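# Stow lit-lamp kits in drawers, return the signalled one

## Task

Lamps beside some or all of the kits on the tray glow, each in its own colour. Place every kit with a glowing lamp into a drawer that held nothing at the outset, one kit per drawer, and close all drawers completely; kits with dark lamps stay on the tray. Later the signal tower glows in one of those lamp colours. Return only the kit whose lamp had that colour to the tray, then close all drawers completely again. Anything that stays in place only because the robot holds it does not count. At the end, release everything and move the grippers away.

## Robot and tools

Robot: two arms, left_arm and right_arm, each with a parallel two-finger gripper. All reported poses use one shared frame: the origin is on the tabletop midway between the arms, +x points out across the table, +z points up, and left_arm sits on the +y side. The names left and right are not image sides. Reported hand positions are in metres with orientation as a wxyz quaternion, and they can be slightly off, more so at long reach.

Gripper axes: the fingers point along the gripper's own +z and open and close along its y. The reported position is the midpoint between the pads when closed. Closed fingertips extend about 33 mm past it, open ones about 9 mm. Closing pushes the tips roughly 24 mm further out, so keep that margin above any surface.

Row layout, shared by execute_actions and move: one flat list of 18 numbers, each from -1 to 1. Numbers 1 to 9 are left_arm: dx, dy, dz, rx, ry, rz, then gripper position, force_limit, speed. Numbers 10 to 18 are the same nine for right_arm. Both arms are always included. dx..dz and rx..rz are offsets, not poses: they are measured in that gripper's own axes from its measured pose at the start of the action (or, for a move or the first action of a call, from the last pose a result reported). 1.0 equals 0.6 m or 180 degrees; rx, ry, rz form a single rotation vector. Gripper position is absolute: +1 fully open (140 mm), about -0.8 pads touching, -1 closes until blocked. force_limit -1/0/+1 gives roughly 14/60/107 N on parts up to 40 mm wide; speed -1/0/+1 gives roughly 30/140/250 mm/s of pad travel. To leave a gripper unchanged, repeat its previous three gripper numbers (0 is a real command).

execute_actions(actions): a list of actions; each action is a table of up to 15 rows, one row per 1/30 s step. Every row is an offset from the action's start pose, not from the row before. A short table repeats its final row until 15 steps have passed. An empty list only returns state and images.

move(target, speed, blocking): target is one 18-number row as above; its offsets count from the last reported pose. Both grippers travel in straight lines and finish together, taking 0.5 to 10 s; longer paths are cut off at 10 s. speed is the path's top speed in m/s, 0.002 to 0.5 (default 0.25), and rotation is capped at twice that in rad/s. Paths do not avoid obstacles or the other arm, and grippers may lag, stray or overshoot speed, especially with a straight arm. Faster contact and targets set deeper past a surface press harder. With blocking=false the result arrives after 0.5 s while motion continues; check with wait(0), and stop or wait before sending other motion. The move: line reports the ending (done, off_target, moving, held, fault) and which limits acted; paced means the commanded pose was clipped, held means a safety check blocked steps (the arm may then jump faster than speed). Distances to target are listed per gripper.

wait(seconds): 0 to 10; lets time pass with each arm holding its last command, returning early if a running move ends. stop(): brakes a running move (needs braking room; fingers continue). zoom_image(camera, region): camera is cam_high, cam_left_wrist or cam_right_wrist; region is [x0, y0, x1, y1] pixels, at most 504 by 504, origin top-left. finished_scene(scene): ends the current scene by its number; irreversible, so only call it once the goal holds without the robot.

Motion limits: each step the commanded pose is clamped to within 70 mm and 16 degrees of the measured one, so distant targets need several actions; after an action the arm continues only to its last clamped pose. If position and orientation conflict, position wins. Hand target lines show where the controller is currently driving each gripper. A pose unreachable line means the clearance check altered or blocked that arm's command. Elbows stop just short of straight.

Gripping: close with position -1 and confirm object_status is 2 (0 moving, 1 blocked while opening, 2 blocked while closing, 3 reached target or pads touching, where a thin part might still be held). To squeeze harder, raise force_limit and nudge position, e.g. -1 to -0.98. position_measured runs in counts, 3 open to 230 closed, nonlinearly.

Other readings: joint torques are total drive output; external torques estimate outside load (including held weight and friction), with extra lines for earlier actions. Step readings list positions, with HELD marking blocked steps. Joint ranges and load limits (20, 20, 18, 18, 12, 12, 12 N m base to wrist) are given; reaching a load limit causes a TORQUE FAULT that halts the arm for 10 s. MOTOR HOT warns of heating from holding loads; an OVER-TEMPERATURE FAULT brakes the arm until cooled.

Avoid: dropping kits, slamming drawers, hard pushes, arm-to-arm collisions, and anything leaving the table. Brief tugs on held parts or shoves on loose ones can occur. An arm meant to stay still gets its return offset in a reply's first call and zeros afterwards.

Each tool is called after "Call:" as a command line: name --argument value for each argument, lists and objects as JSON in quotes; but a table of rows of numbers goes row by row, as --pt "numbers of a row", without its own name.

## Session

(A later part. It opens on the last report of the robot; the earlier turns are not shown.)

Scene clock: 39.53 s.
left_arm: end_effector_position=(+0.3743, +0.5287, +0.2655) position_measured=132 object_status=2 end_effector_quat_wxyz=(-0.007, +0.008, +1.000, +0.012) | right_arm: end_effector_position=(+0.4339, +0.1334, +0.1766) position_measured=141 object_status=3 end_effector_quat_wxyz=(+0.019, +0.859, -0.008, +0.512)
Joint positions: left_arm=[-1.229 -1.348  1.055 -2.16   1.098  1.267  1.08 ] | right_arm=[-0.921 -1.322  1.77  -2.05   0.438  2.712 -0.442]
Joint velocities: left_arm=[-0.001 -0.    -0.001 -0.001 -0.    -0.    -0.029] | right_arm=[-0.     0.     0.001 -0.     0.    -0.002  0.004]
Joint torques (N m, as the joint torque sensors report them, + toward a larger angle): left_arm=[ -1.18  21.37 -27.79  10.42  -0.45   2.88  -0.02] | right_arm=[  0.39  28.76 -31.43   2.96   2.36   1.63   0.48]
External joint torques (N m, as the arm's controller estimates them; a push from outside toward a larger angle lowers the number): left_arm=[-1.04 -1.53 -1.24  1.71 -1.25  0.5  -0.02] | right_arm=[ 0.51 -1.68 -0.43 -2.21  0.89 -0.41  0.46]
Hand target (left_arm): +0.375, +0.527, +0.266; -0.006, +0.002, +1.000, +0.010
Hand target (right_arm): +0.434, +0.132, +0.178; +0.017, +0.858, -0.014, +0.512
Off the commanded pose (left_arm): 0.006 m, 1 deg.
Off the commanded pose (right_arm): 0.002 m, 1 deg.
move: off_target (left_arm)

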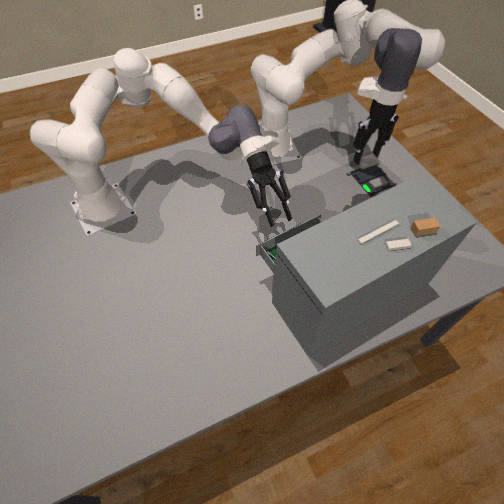

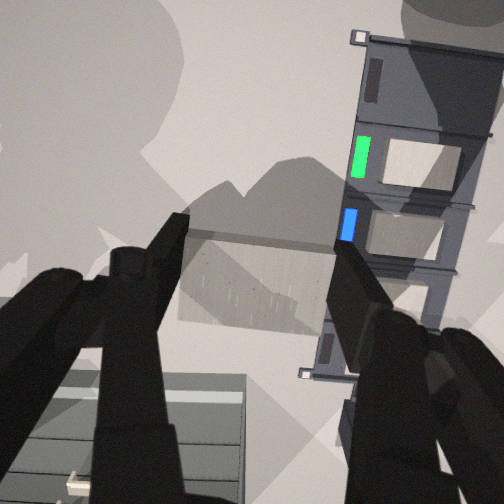

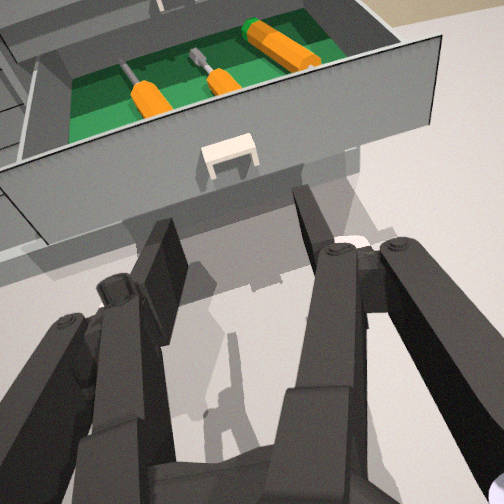

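Call:
move --target '[0,0,0,0,0,0,-1,-0.2,-0.5,0.044,0.003,0.064,0,0,0,-0.1,0,0]' --speed 0.06

Call:
move --target '[0,0,0,0,0,0,-1,-0.2,-0.5,0,0,0,0,0,0,-1,0,-0.5]'

Call:
move --target '[0,0,0,0,0,0,-1,-0.2,-0.5,0.113,-0.018,0.188,0,0,0,-1,0,-0.5]' --speed 0.06

Scene clock: 42.27 s.
left_arm: end_effector_position=(+0.3744, +0.5288, +0.2655) position_measured=132 object_status=2 end_effector_quat_wxyz=(-0.006, +0.005, +1.000, +0.012) | right_arm: end_effector_position=(+0.4803, +0.1287, +0.1833) position_measured=141 object_status=3 end_effector_quat_wxyz=(+0.016, +0.858, -0.016, +0.512)
Joint positions: left_arm=[-1.229 -1.348  1.056 -2.16   1.098  1.267  1.075] | right_arm=[-1.039 -1.301  1.783 -1.997  0.429  2.758 -0.468]
Joint velocities: left_arm=[-0.001  0.     0.002 -0.    -0.002 -0.001  0.005] | right_arm=[ 0.001  0.002  0.005  0.008 -0.007  0.015 -0.012]
Joint torques (N m, as the joint torque sensors report them, + toward a larger angle): left_arm=[  0.69  20.12 -28.48   7.73   0.79   2.15   0.19] | right_arm=[ -1.78  33.12 -27.89   7.05   0.43   2.24  -0.17]
External joint torques (N m, as the arm's controller estimates them; a push from outside toward a larger angle lowers the number): left_arm=[ 0.69 -2.72 -2.02 -1.06 -0.02 -0.22  0.19] | right_arm=[-1.67  1.12  3.13  1.09 -1.17  0.12 -0.2 ]
Hand target (left_arm): +0.374, +0.529, +0.265; -0.007, +0.008, +1.000, +0.012
Hand target (right_arm): +0.480, +0.131, +0.183; +0.018, +0.858, -0.008, +0.512
Off the commanded pose (left_arm): 0.000 m, 0 deg.
Off the commanded pose (right_arm): 0.002 m, 1 deg.
move: done

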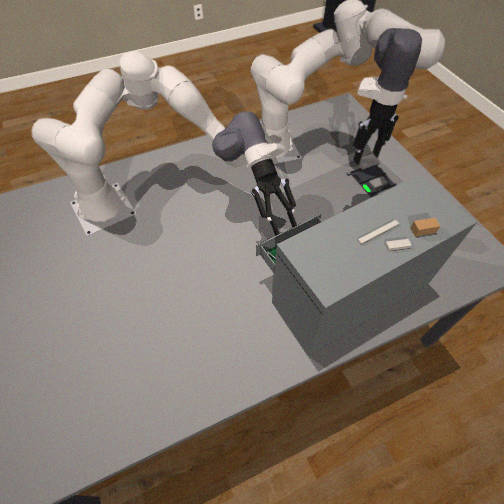

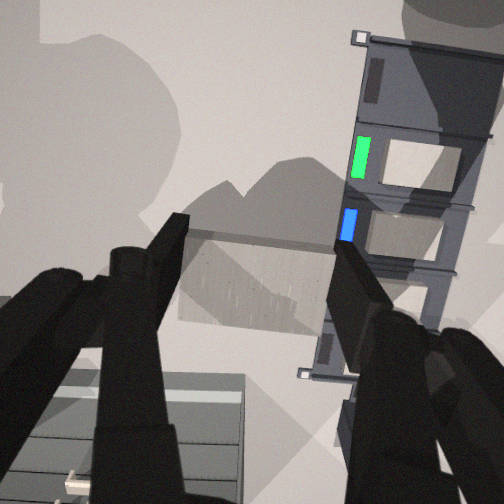

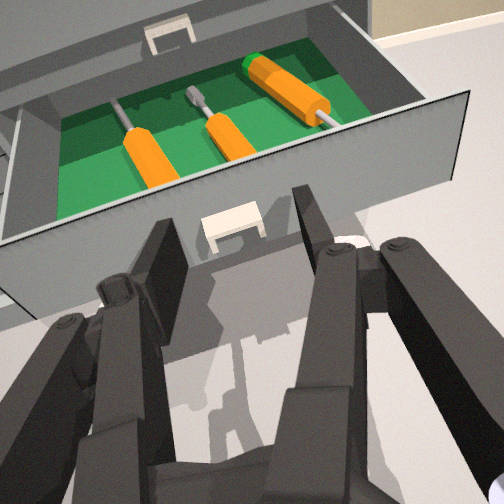

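Scene clock: 42.87 s.
left_arm: end_effector_position=(+0.3744, +0.5288, +0.2655) position_measured=132 object_status=2 end_effector_quat_wxyz=(-0.006, +0.005, +1.000, +0.012) | right_arm: end_effector_position=(+0.4796, +0.1306, +0.1837) position_measured=194 object_status=2 end_effector_quat_wxyz=(+0.015, +0.858, -0.015, +0.513)
Joint positions: left_arm=[-1.229 -1.348  1.056 -2.16   1.098  1.267  1.075] | right_arm=[-1.038 -1.301  1.783 -1.996  0.429  2.76  -0.468]
Joint velocities: left_arm=[ 0.001  0.001 -0.    -0.001  0.     0.    -0.001] | right_arm=[-0.    -0.001 -0.     0.001  0.001  0.    -0.002]
Joint torques (N m, as the joint torque sensors report them, + toward a larger angle): left_arm=[  0.63  20.45 -27.56   8.22   0.69   2.42   0.14] | right_arm=[ -0.74  31.57 -29.98   4.39   1.53   1.69   0.15]
External joint torques (N m, as the arm's controller estimates them; a push from outside toward a larger angle lowers the number): left_arm=[ 0.63 -2.45 -1.   -0.58 -0.13  0.04  0.14] | right_arm=[-0.7  -0.43  0.99 -1.73 -0.06 -0.45  0.12]
Hand target (left_arm): +0.374, +0.529, +0.266; -0.006, +0.005, +1.000, +0.012
Hand target (right_arm): +0.480, +0.129, +0.183; +0.016, +0.858, -0.016, +0.512
Off the commanded pose (left_arm): 0.000 m, 0 deg.
Off the commanded pose (right_arm): 0.002 m, 0 deg.
move: done

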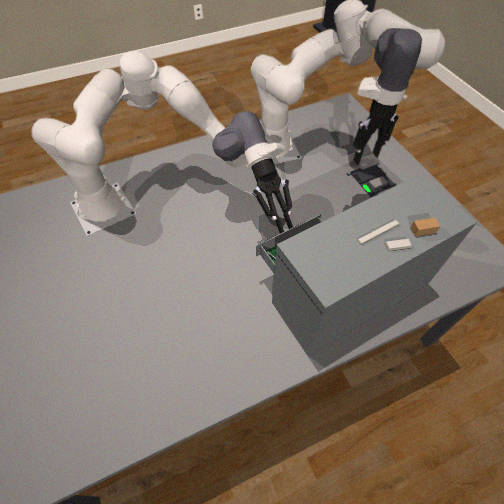

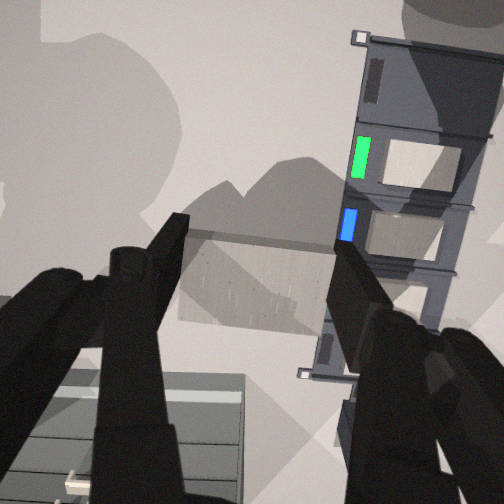

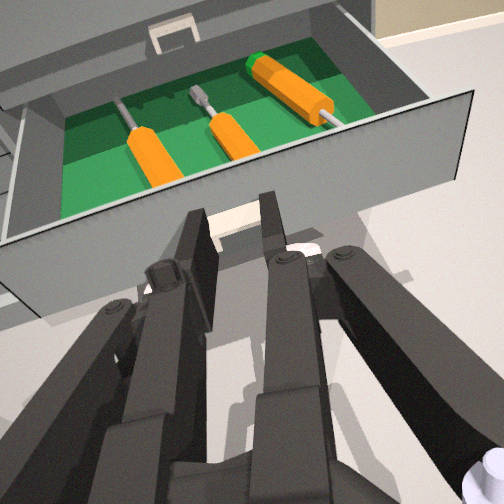

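Scene clock: 45.40 s.
left_arm: end_effector_position=(+0.3744, +0.5288, +0.2655) position_measured=132 object_status=2 end_effector_quat_wxyz=(-0.006, +0.005, +1.000, +0.012) | right_arm: end_effector_position=(+0.6043, +0.1443, +0.1868) position_measured=194 object_status=2 end_effector_quat_wxyz=(+0.010, +0.860, -0.015, +0.510)
Joint positions: left_arm=[-1.229 -1.348  1.056 -2.16   1.098  1.267  1.075] | right_arm=[-1.414 -1.296  1.857 -1.686  0.404  2.8   -0.537]
Joint velocities: left_arm=[-0.    -0.     0.     0.     0.001 -0.    -0.001] | right_arm=[-0.003 -0.     0.     0.004 -0.001 -0.003 -0.005]
Joint torques (N m, as the joint torque sensors report them, + toward a larger angle): left_arm=[  0.69  20.97 -28.26   8.39   0.53   2.43   0.14] | right_arm=[ -4.93  40.33 -33.91   7.63   0.43   2.48  -0.23]
External joint torques (N m, as the arm's controller estimates them; a push from outside toward a larger angle lowers the number): left_arm=[ 0.65 -1.85 -1.76 -0.49 -0.29  0.05  0.14] | right_arm=[-5.06 -0.01 -3.82 -0.47 -1.25  0.18 -0.25]
Hand target (left_arm): +0.374, +0.529, +0.266; -0.006, +0.005, +1.000, +0.012
Hand target (right_arm): +0.611, +0.139, +0.194; +0.014, +0.857, -0.015, +0.514
Off the commanded pose (left_arm): 0.000 m, 0 deg.
Off the commanded pose (right_arm): 0.011 m, 1 deg.
move: off_target (right_arm)

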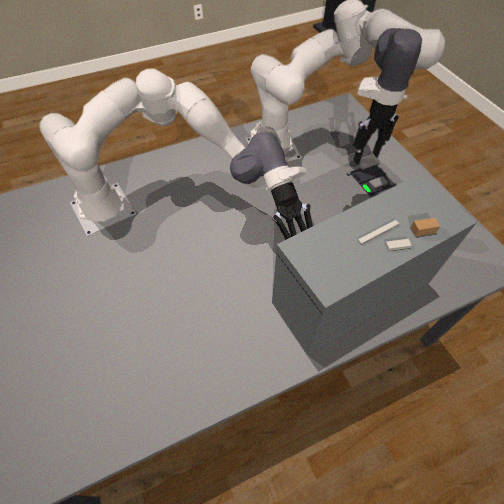

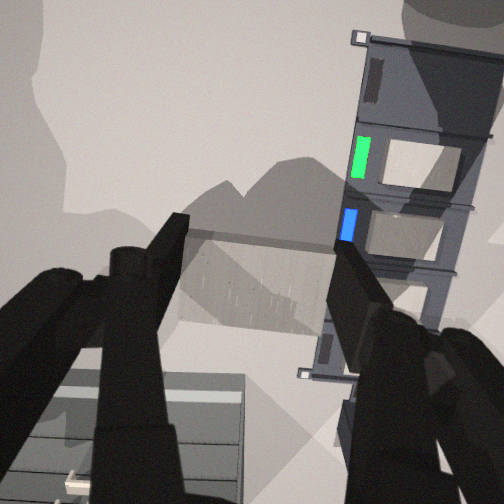

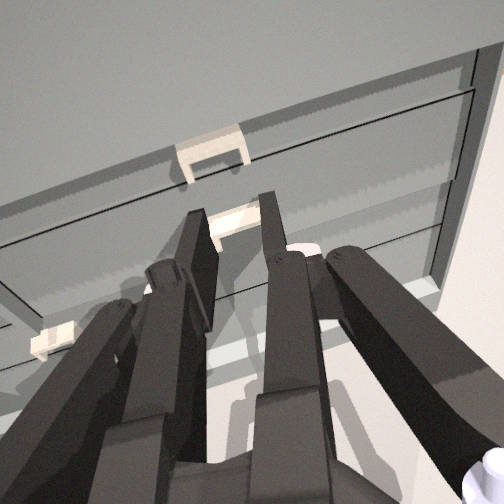

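Call:
move --target '[0,0,0,0,0,0,-1,-0.2,-0.5,0,-0.002,0.016,0,0,0,-1,0,-0.5]' --speed 0.02

Call:
move --target '[0,0,0,0,0,0,-1,-0.2,-0.5,0.03,0.009,-0.095,0.035,0,-0.018,-0.1,0,0]' --speed 0.1

Scene clock: 49.17 s.
left_arm: end_effector_position=(+0.3744, +0.5288, +0.2655) position_measured=132 object_status=2 end_effector_quat_wxyz=(-0.006, +0.005, +1.000, +0.012) | right_arm: end_effector_position=(+0.6096, +0.1454, +0.1866) position_measured=194 object_status=2 end_effector_quat_wxyz=(+0.011, +0.860, -0.015, +0.510)
Joint positions: left_arm=[-1.229 -1.348  1.056 -2.16   1.098  1.267  1.075] | right_arm=[-1.431 -1.301  1.859 -1.664  0.404  2.792 -0.539]
Joint velocities: left_arm=[-0.001  0.    -0.001  0.    -0.     0.    -0.001] | right_arm=[-0.001 -0.     0.     0.002 -0.    -0.004 -0.   ]
Joint torques (N m, as the joint torque sensors report them, + toward a larger angle): left_arm=[  0.92  21.79 -28.26   8.46   0.6    2.37   0.15] | right_arm=[ -6.22  36.03 -25.11  11.35   2.16   3.58   0.21]
External joint torques (N m, as the arm's controller estimates them; a push from outside toward a larger angle lowers the number): left_arm=[ 0.91 -1.08 -1.71 -0.35 -0.21 -0.01  0.15] | right_arm=[-6.37 -4.74  4.83  3.25  0.51  1.28  0.19]
Hand target (left_arm): +0.374, +0.529, +0.266; -0.006, +0.005, +1.000, +0.012
Hand target (right_arm): +0.613, +0.145, +0.183; +0.010, +0.860, -0.015, +0.510
Off the commanded pose (left_arm): 0.000 m, 0 deg.
Off the commanded pose (right_arm): 0.005 m, 0 deg.
move: off_target (right_arm)

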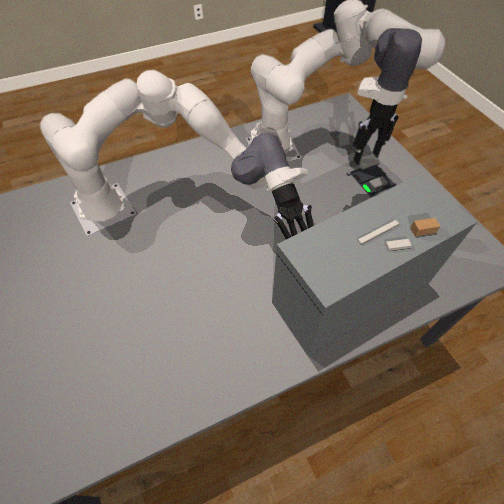

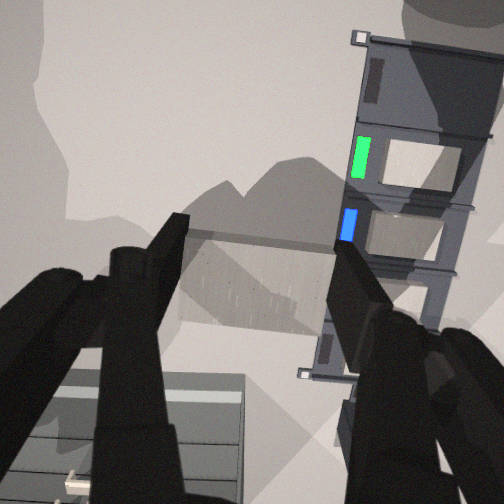

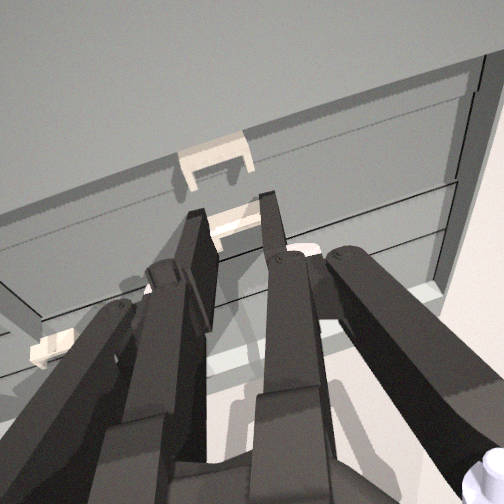

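Scene clock: 50.40 s.
left_arm: end_effector_position=(+0.3744, +0.5288, +0.2655) position_measured=132 object_status=2 end_effector_quat_wxyz=(-0.006, +0.005, +1.000, +0.012) | right_arm: end_effector_position=(+0.5682, +0.1404, +0.2269) position_measured=141 object_status=3 end_effector_quat_wxyz=(-0.024, +0.861, +0.031, +0.507)
Joint positions: left_arm=[-1.229 -1.348  1.056 -2.16   1.098  1.267  1.075] | right_arm=[-1.295 -1.113  1.854 -1.896  0.344  2.958 -0.639]
Joint velocities: left_arm=[ 0.001 -0.001 -0.001 -0.     0.001 -0.001  0.   ] | right_arm=[ 0.001  0.004 -0.001 -0.001 -0.012  0.013 -0.01 ]
Joint torques (N m, as the joint torque sensors report them, + toward a larger angle): left_arm=[ -0.09  21.79 -27.82   8.41   0.73   2.31   0.15] | right_arm=[  0.08  35.82 -26.57   9.34   0.81   2.65  -0.21]
External joint torques (N m, as the arm's controller estimates them; a push from outside toward a larger angle lowers the number): left_arm=[-0.17 -1.07 -1.29 -0.43 -0.1  -0.07  0.15] | right_arm=[-0.08  0.86  1.74 -1.93 -1.13  0.13 -0.23]
Hand target (left_arm): +0.374, +0.529, +0.266; -0.006, +0.005, +1.000, +0.012
Hand target (right_arm): +0.568, +0.141, +0.227; -0.021, +0.860, +0.038, +0.508
Off the commanded pose (left_arm): 0.000 m, 0 deg.
Off the commanded pose (right_arm): 0.003 m, 1 deg.
move: done

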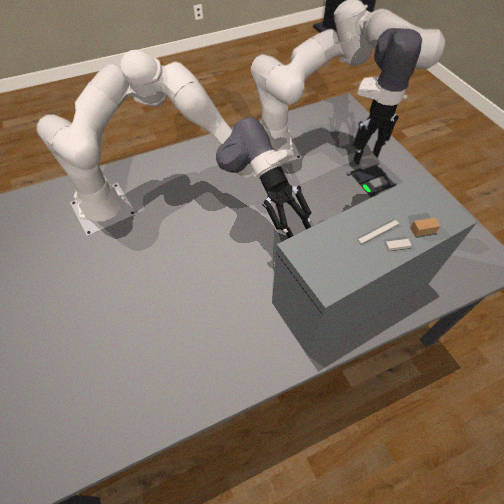

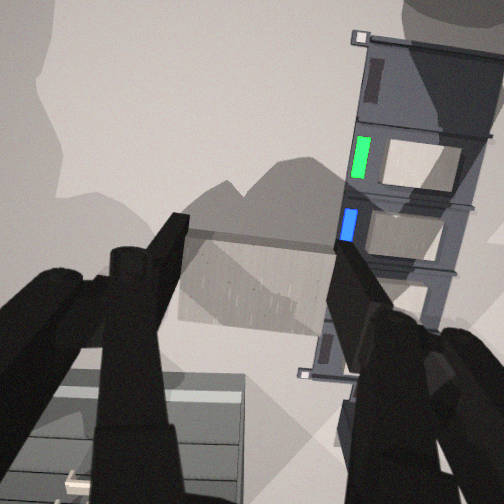

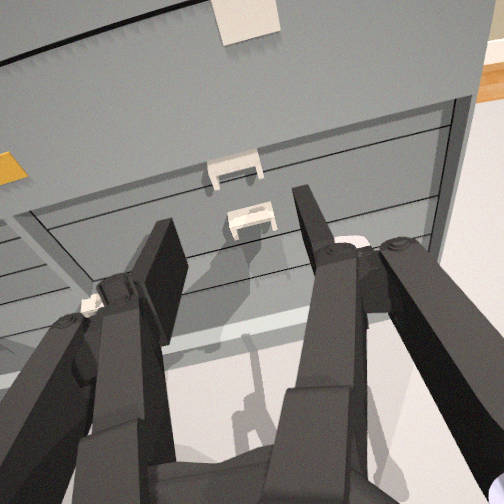

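Call:
move --target '[0,0,0,0,0,0,-1,-0.2,-0.5,0.033,0,0.056,0,0,0,-0.1,0,0]' --speed 0.03

Call:
move --target '[0,0,0,0,0,0,-1,-0.2,-0.5,0,0,0,0,0,0,-1,0,-0.5]'

Scene clock: 56.23 s.
left_arm: end_effector_position=(+0.3744, +0.5288, +0.2655) position_measured=132 object_status=2 end_effector_quat_wxyz=(-0.006, +0.005, +1.000, +0.012) | right_arm: end_effector_position=(+0.6042, +0.1453, +0.2275) position_measured=141 object_status=3 end_effector_quat_wxyz=(-0.026, +0.861, +0.028, +0.506)
Joint positions: left_arm=[-1.229 -1.348  1.056 -2.16   1.098  1.267  1.075] | right_arm=[-1.415 -1.115  1.896 -1.79   0.331  2.954 -0.651]
Joint velocities: left_arm=[-0.    -0.002 -0.001 -0.001  0.001  0.001 -0.   ] | right_arm=[-0.004  0.     0.002  0.007 -0.004 -0.004 -0.002]
Joint torques (N m, as the joint torque sensors report them, + toward a larger angle): left_arm=[  0.35  20.02 -27.59   8.59   0.67   2.37   0.13] | right_arm=[ -3.26  36.98 -27.47  13.22   0.95   2.66  -0.23]
External joint torques (N m, as the arm's controller estimates them; a push from outside toward a larger angle lowers the number): left_arm=[ 0.42 -2.84 -1.05 -0.19 -0.13 -0.01  0.12] | right_arm=[-3.4  -1.09  0.41  1.3  -0.98  0.1  -0.25]
Hand target (left_arm): +0.374, +0.529, +0.266; -0.006, +0.005, +1.000, +0.012
Hand target (right_arm): +0.607, +0.144, +0.229; -0.024, +0.860, +0.031, +0.508
Off the commanded pose (left_arm): 0.000 m, 0 deg.
Off the commanded pose (right_arm): 0.003 m, 0 deg.
move: done

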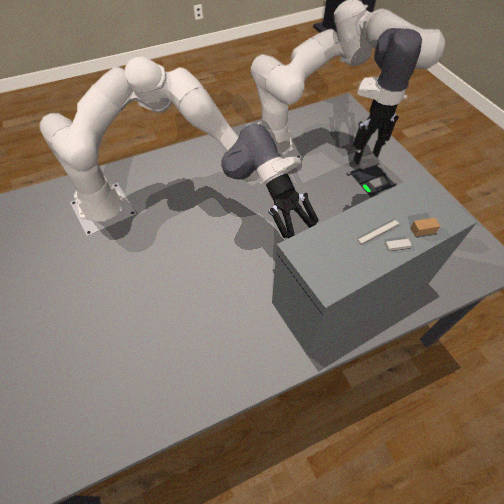

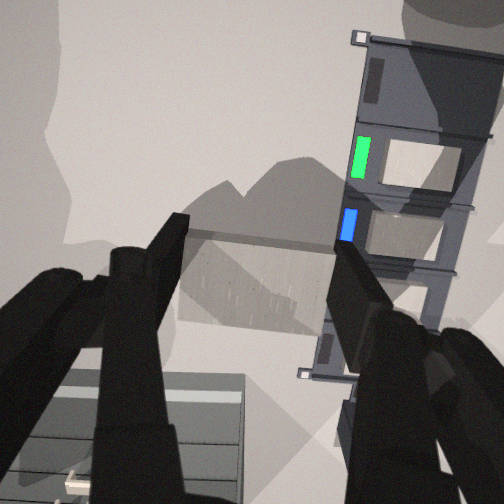

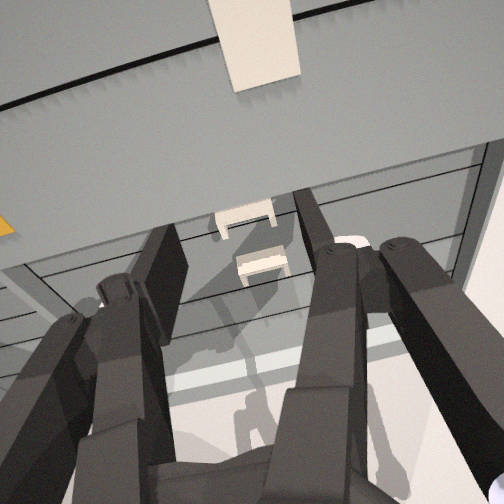

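Scene clock: 56.83 s.
left_arm: end_effector_position=(+0.3744, +0.5288, +0.2655) position_measured=132 object_status=2 end_effector_quat_wxyz=(-0.006, +0.005, +1.000, +0.012) | right_arm: end_effector_position=(+0.6060, +0.1413, +0.2268) position_measured=194 object_status=2 end_effector_quat_wxyz=(-0.024, +0.862, +0.026, +0.506)
Joint positions: left_arm=[-1.229 -1.348  1.056 -2.16   1.098  1.267  1.075] | right_arm=[-1.416 -1.115  1.895 -1.792  0.331  2.95  -0.651]
Joint velocities: left_arm=[ 0.    -0.001 -0.001 -0.    -0.001 -0.    -0.   ] | right_arm=[-0.    -0.    -0.001  0.     0.     0.    -0.   ]
Joint torques (N m, as the joint torque sensors report them, + toward a larger angle): left_arm=[  0.29  20.97 -27.59   9.1    0.6    2.31   0.06] | right_arm=[  0.49  36.9  -25.9   13.16   1.89   2.98   0.14]
External joint torques (N m, as the arm's controller estimates them; a push from outside toward a larger angle lowers the number): left_arm=[ 0.22 -1.84 -1.08  0.25 -0.21 -0.07  0.05] | right_arm=[ 0.62 -1.01  2.06  1.39 -0.03  0.43  0.12]
Hand target (left_arm): +0.374, +0.529, +0.266; -0.006, +0.005, +1.000, +0.012
Hand target (right_arm): +0.604, +0.145, +0.227; -0.026, +0.861, +0.028, +0.506
Off the commanded pose (left_arm): 0.000 m, 0 deg.
Off the commanded pose (right_arm): 0.004 m, 0 deg.
move: off_target (right_arm)

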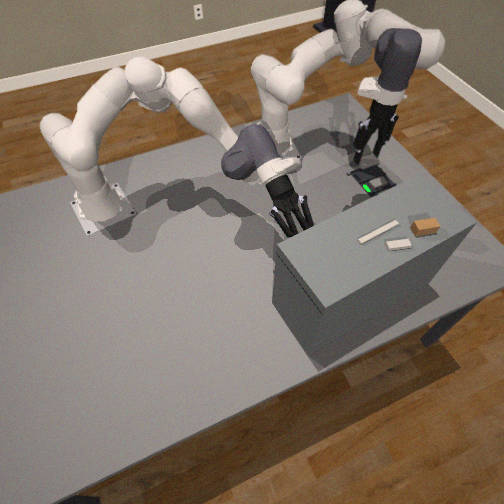

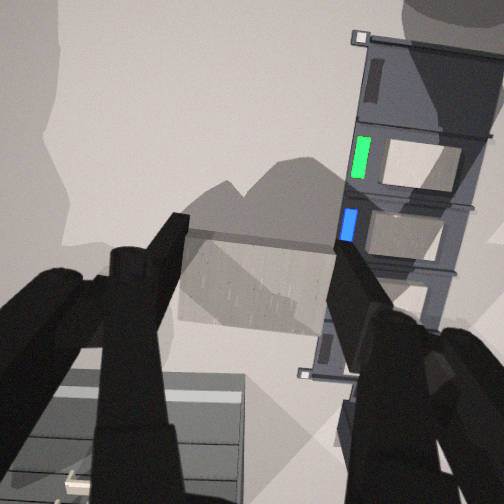

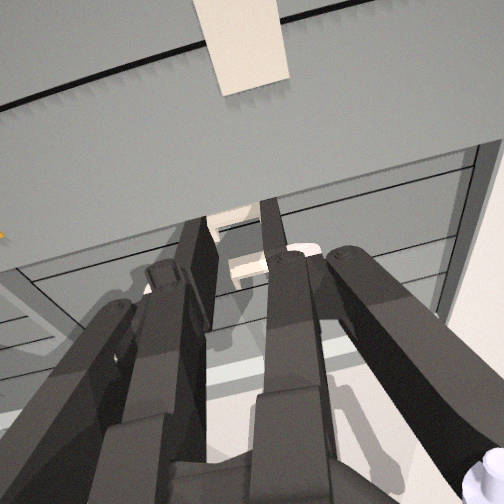

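Call:
move --target '[0,0,0,0,0,0,-1,-0.2,-0.5,-0.108,0.008,-0.19,0,0,0,-1,0,-0.5]' --speed 0.06

Call:
move --target '[0,0,0,0,0,0,-1,-0.2,-0.5,-0.04,0,-0.07,0,0,0,-0.1,0,0]' --speed 0.12

Scene clock: 61.00 s.
left_arm: end_effector_position=(+0.3744, +0.5288, +0.2655) position_measured=132 object_status=2 end_effector_quat_wxyz=(-0.006, +0.005, +1.000, +0.012) | right_arm: end_effector_position=(+0.4774, +0.1264, +0.2237) position_measured=194 object_status=2 end_effector_quat_wxyz=(-0.023, +0.862, +0.030, +0.506)
Joint positions: left_arm=[-1.229 -1.348  1.056 -2.16   1.098  1.267  1.075] | right_arm=[-1.002 -1.124  1.761 -2.122  0.377  2.927 -0.589]
Joint velocities: left_arm=[ 0.001 -0.002  0.     0.    -0.001 -0.001 -0.001] | right_arm=[ 0.004 -0.     0.     0.001  0.001 -0.002  0.009]
Joint torques (N m, as the joint torque sensors report them, + toward a larger angle): left_arm=[  0.7   20.31 -28.02   8.18   0.79   2.35  -0.03] | right_arm=[  1.67  26.7  -27.1    7.23   2.73   1.45   0.34]
External joint torques (N m, as the arm's controller estimates them; a push from outside toward a larger angle lowers the number): left_arm=[ 0.62 -2.48 -1.53 -0.68 -0.03 -0.02 -0.03] | right_arm=[ 1.56 -1.81  1.46 -2.55  0.82 -1.    0.31]
Hand target (left_arm): +0.374, +0.529, +0.266; -0.006, +0.005, +1.000, +0.012
Hand target (right_arm): +0.476, +0.125, +0.221; -0.022, +0.863, +0.026, +0.504
Off the commanded pose (left_arm): 0.000 m, 0 deg.
Off the commanded pose (right_arm): 0.003 m, 1 deg.
move: done

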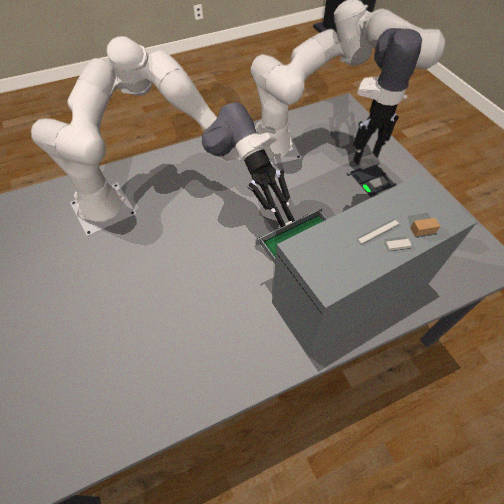

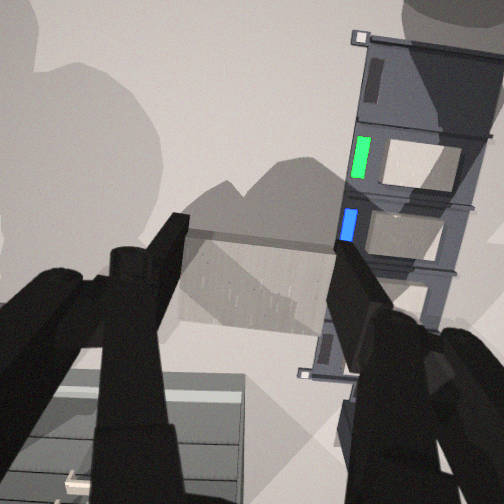

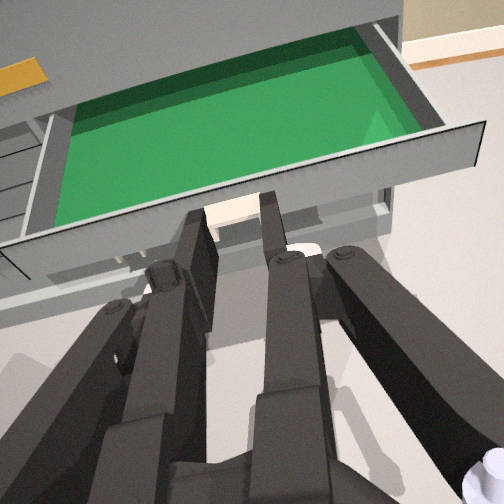

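Scene clock: 61.97 s.
left_arm: end_effector_position=(+0.3744, +0.5288, +0.2655) position_measured=132 object_status=2 end_effector_quat_wxyz=(-0.006, +0.005, +1.000, +0.012) | right_arm: end_effector_position=(+0.4288, +0.1239, +0.2211) position_measured=141 object_status=3 end_effector_quat_wxyz=(-0.020, +0.862, +0.037, +0.505)
Joint positions: left_arm=[-1.229 -1.348  1.056 -2.16   1.098  1.267  1.075] | right_arm=[-0.854 -1.148  1.723 -2.204  0.394  2.885 -0.567]
Joint velocities: left_arm=[-0.001 -0.001  0.    -0.001 -0.001 -0.001 -0.001] | right_arm=[ 0.001 -0.002 -0.    -0.     0.004 -0.008  0.006]
Joint torques (N m, as the joint torque sensors report them, + toward a larger angle): left_arm=[  0.8   20.32 -28.8    9.16   0.63   2.36   0.07] | right_arm=[  0.27  25.15 -29.15   6.83   2.94   1.83   0.49]
External joint torques (N m, as the arm's controller estimates them; a push from outside toward a larger angle lowers the number): left_arm=[ 0.87 -2.56 -2.27  0.4  -0.17 -0.02  0.07] | right_arm=[ 0.27 -1.07 -0.48 -1.94  1.1  -0.55  0.46]
Hand target (left_arm): +0.374, +0.529, +0.266; -0.006, +0.005, +1.000, +0.012
Hand target (right_arm): +0.429, +0.122, +0.222; -0.022, +0.862, +0.030, +0.505
Off the commanded pose (left_arm): 0.000 m, 0 deg.
Off the commanded pose (right_arm): 0.002 m, 1 deg.
move: done

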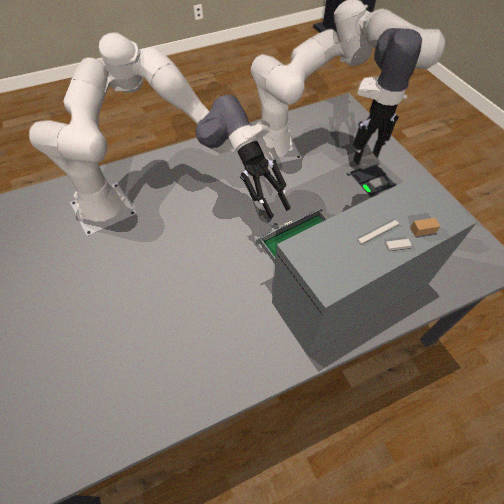

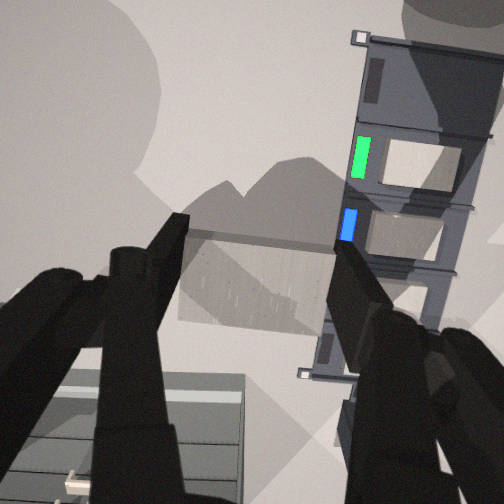

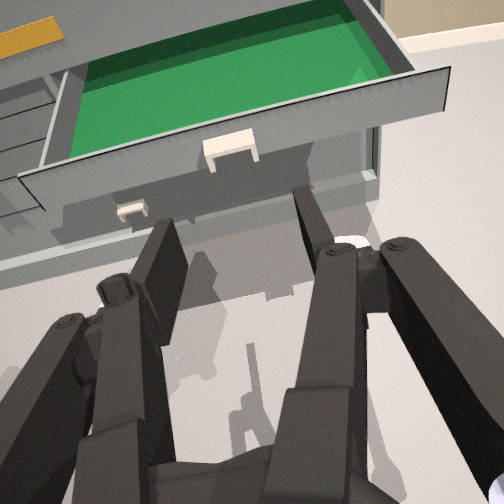

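Call:
move --target '[-0.13,-0.38,-0.08,0,0,0.035,-1,-0.2,-0.5,-0.08,0.5,0.0,0,0,0,-0.1,0,0]'

Call:
move --target '[-0.12,-0.28,0,0,0,0,-1,-0.2,-0.5,0,0,0,0,0,0,-0.1,0,0]' --speed 0.15

Scene clock: 66.87 s.
left_arm: end_effector_position=(+0.4480, +0.2961, +0.3127) position_measured=132 object_status=2 end_effector_quat_wxyz=(-0.001, +0.066, +0.998, +0.011) | right_arm: end_effector_position=(+0.4320, -0.1759, +0.1772) position_measured=141 object_status=3 end_effector_quat_wxyz=(-0.021, +0.863, +0.035, +0.504)
Joint positions: left_arm=[-1.763 -1.072  1.131 -1.93   0.956  1.37   0.847] | right_arm=[-0.806 -0.8    1.63  -3.022  0.267  3.663 -0.676]
Joint velocities: left_arm=[-0.     0.     0.001 -0.001 -0.     0.    -0.011] | right_arm=[ 0.     0.001 -0.002  0.    -0.009  0.013  0.001]
Joint torques (N m, as the joint torque sensors report them, + toward a larger angle): left_arm=[ -1.82  20.41 -26.04  13.73  -0.29   2.68  -0.08] | right_arm=[ -2.07  11.19 -14.73   5.92   1.47   2.81  -0.17]
External joint torques (N m, as the arm's controller estimates them; a push from outside toward a larger angle lowers the number): left_arm=[-1.85 -1.64 -0.35  1.28 -1.11  0.28 -0.08] | right_arm=[-2.11  0.58 -0.7  -1.55 -1.06  0.24 -0.2 ]
Hand target (left_arm): +0.448, +0.294, +0.313; -0.001, +0.063, +0.998, +0.009
Hand target (right_arm): +0.432, -0.177, +0.177; -0.019, +0.862, +0.038, +0.504
Off the commanded pose (left_arm): 0.007 m, 1 deg.
Off the commanded pose (right_arm): 0.003 m, 0 deg.
move: off_target (left_arm)

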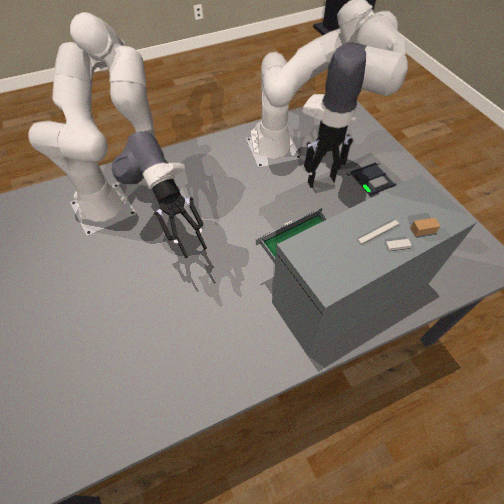

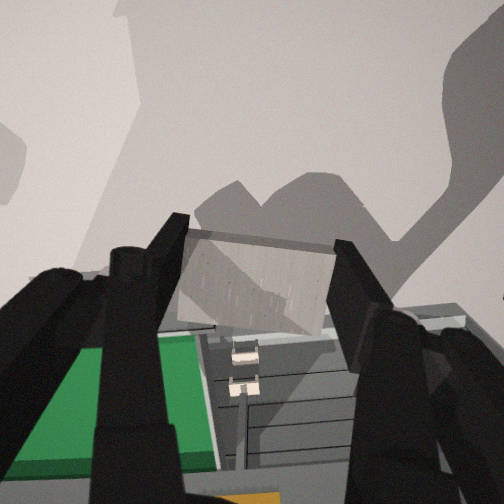

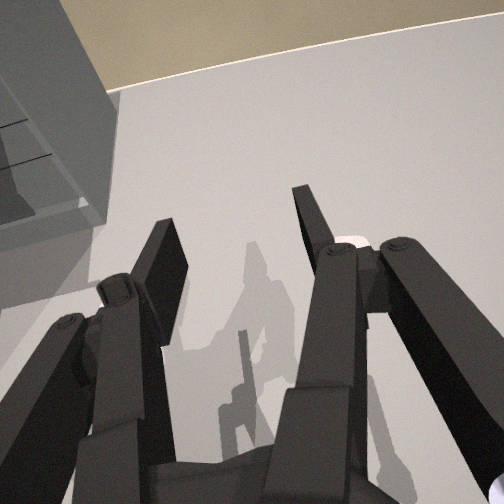

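Scene clock: 68.63 s.
left_arm: end_effector_position=(+0.4941, +0.1182, +0.3122) position_measured=132 object_status=2 end_effector_quat_wxyz=(+0.001, +0.071, +0.997, +0.008) | right_arm: end_effector_position=(+0.4320, -0.1758, +0.1772) position_measured=141 object_status=3 end_effector_quat_wxyz=(-0.021, +0.863, +0.035, +0.504)
Joint positions: left_arm=[-2.307 -0.937  1.392 -1.59   0.939  1.427  0.722] | right_arm=[-0.806 -0.8    1.63  -3.022  0.267  3.663 -0.676]
Joint velocities: left_arm=[-0.002 -0.     0.001  0.001 -0.001  0.    -0.016] | right_arm=[ 0.    -0.001 -0.    -0.    -0.001  0.001 -0.001]
Joint torques (N m, as the joint torque sensors report them, + toward a larger angle): left_arm=[ -1.53  28.02 -26.04  15.22  -0.08   2.37  -0.01] | right_arm=[ -0.42  10.48 -13.23   7.26   2.51   2.43   0.14]
External joint torques (N m, as the arm's controller estimates them; a push from outside toward a larger angle lowers the number): left_arm=[-1.36 -1.61 -1.03  2.13 -0.88 -0.06 -0.01] | right_arm=[-0.39 -0.1   0.83 -0.17 -0.02 -0.13  0.12]
Hand target (left_arm): +0.494, +0.117, +0.313; +0.001, +0.067, +0.998, +0.007
Hand target (right_arm): +0.432, -0.176, +0.177; -0.021, +0.863, +0.035, +0.504
Off the commanded pose (left_arm): 0.005 m, 1 deg.
Off the commanded pose (right_arm): 0.000 m, 0 deg.
move: off_target (left_arm)

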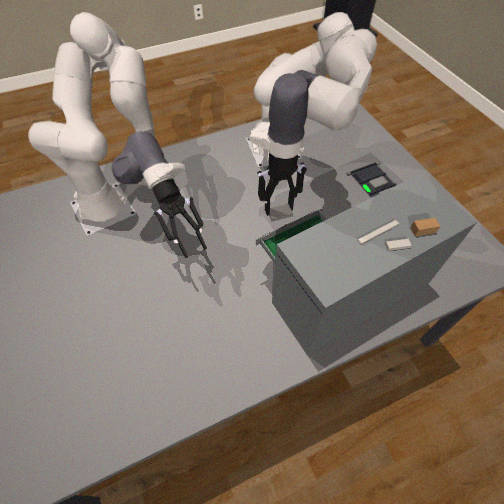

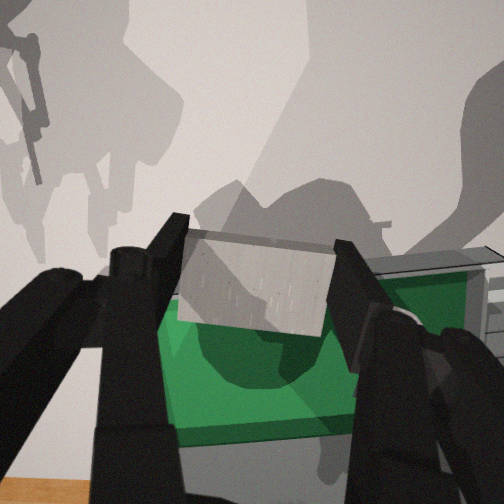

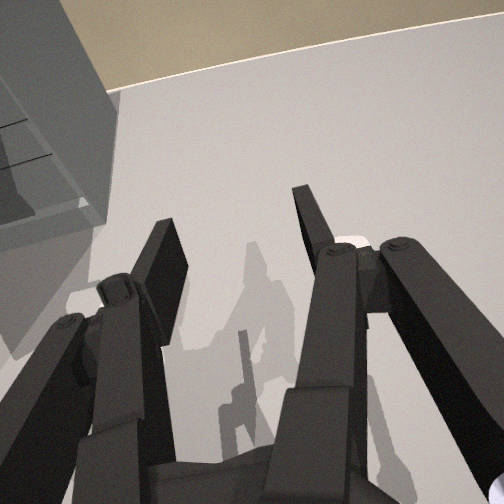

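Call:
move --target '[-0.092,0.063,0,0,0,-0.075,-1,-0.2,-0.5,0,0,0,0,0,0,-0.1,0,0]' --speed 0.15

Call:
move --target '[0,0,0.06,0,0,0,-1,-0.2,-0.5,0,0,0,0,0,0,-0.1,0,0]' --speed 0.05

Scene clock: 71.53 s.
left_arm: end_effector_position=(+0.5542, +0.1476, +0.3112) position_measured=132 object_status=2 end_effector_quat_wxyz=(+0.002, -0.041, +0.999, +0.008) | right_arm: end_effector_position=(+0.4320, -0.1758, +0.1772) position_measured=141 object_status=3 end_effector_quat_wxyz=(-0.021, +0.863, +0.035, +0.504)
Joint positions: left_arm=[-2.398 -0.914  1.534 -1.39   0.939  1.423  0.651] | right_arm=[-0.806 -0.8    1.63  -3.022  0.267  3.663 -0.676]
Joint velocities: left_arm=[-0.009  0.006  0.004  0.004  0.001 -0.001 -0.026] | right_arm=[-0.     0.     0.001 -0.     0.001  0.    -0.001]
Joint torques (N m, as the joint torque sensors report them, + toward a larger angle): left_arm=[ -1.07  34.49 -24.53  14.4    0.     1.95  -0.06] | right_arm=[ -0.26  10.62 -13.24   7.16   2.49   2.45   0.13]
External joint torques (N m, as the arm's controller estimates them; a push from outside toward a larger angle lowers the number): left_arm=[-1.32 -0.72 -1.14  1.15 -0.83 -0.48 -0.06] | right_arm=[-0.24 -0.03  0.82 -0.27 -0.04 -0.11  0.11]
Hand target (left_arm): +0.553, +0.147, +0.312; +0.001, -0.046, +0.999, +0.008
Hand target (right_arm): +0.432, -0.176, +0.177; -0.021, +0.863, +0.035, +0.504
Off the commanded pose (left_arm): 0.002 m, 1 deg.
Off the commanded pose (right_arm): 0.000 m, 0 deg.
move: done

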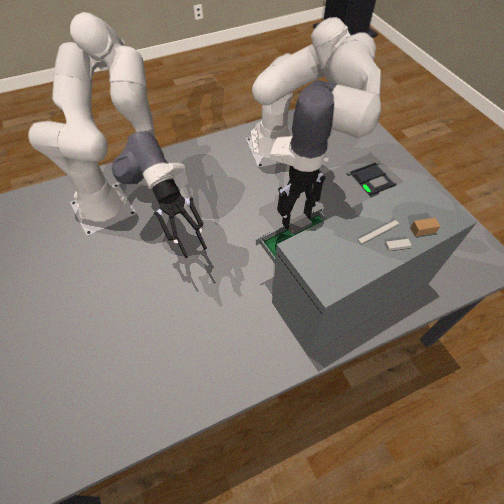

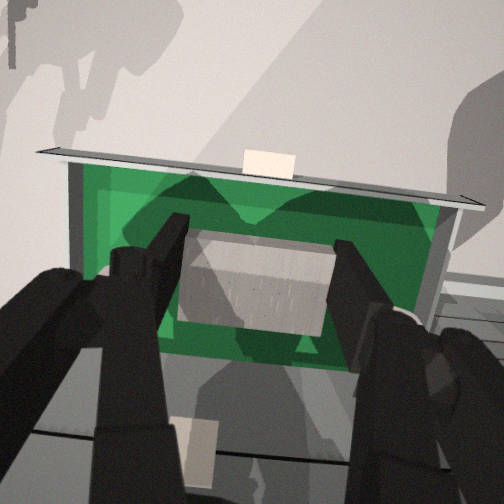

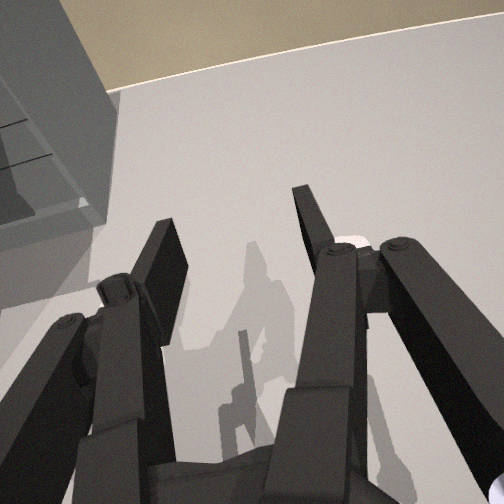

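Scene clock: 72.60 s.
left_arm: end_effector_position=(+0.5522, +0.1467, +0.2760) position_measured=132 object_status=2 end_effector_quat_wxyz=(-0.001, -0.037, +0.999, +0.008) | right_arm: end_effector_position=(+0.4320, -0.1758, +0.1772) position_measured=141 object_status=3 end_effector_quat_wxyz=(-0.021, +0.863, +0.035, +0.504)
Joint positions: left_arm=[-2.366 -0.942  1.552 -1.476  0.955  1.486  0.635] | right_arm=[-0.806 -0.8    1.63  -3.022  0.267  3.663 -0.676]
Joint velocities: left_arm=[ 0.002  0.001  0.003 -0.002 -0.     0.019 -0.007] | right_arm=[-0.    -0.    -0.     0.     0.001  0.    -0.   ]
Joint torques (N m, as the joint torque sensors report them, + toward a larger angle): left_arm=[  2.24  32.58 -25.52  11.56   1.64   2.82  -0.1 ] | right_arm=[ -0.59  10.32 -13.33   7.16   2.5    2.43   0.15]
External joint torques (N m, as the arm's controller estimates them; a push from outside toward a larger angle lowers the number): left_arm=[ 1.98 -2.24 -0.92 -1.89  0.81  0.4  -0.1 ] | right_arm=[-0.58 -0.27  0.75 -0.33 -0.04 -0.14  0.12]
Hand target (left_arm): +0.555, +0.148, +0.275; +0.002, -0.041, +0.999, +0.008
Hand target (right_arm): +0.432, -0.176, +0.177; -0.021, +0.863, +0.035, +0.504
Off the commanded pose (left_arm): 0.003 m, 1 deg.
Off the commanded pose (right_arm): 0.000 m, 0 deg.
move: done

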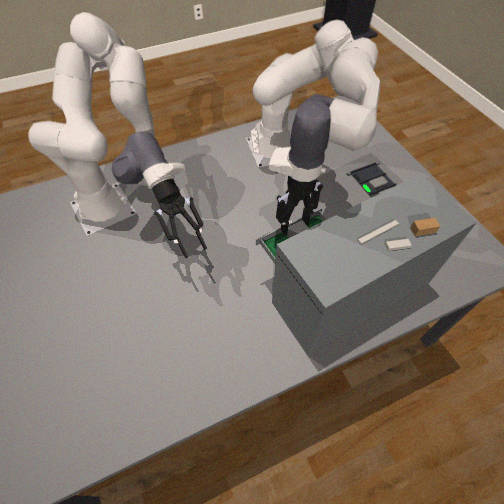

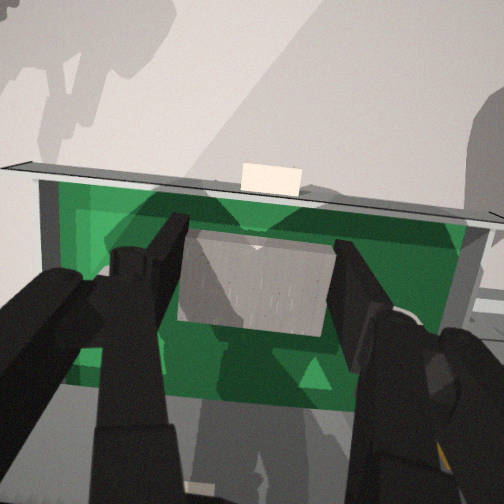

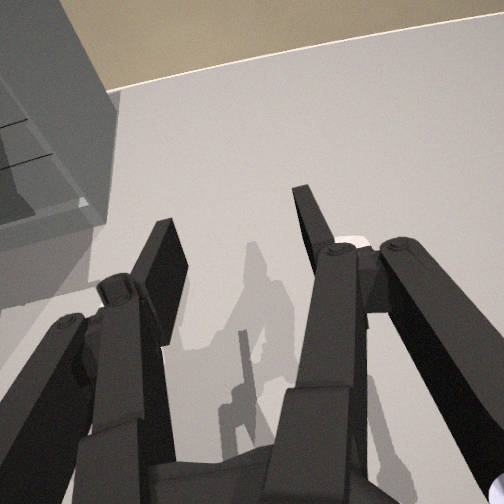

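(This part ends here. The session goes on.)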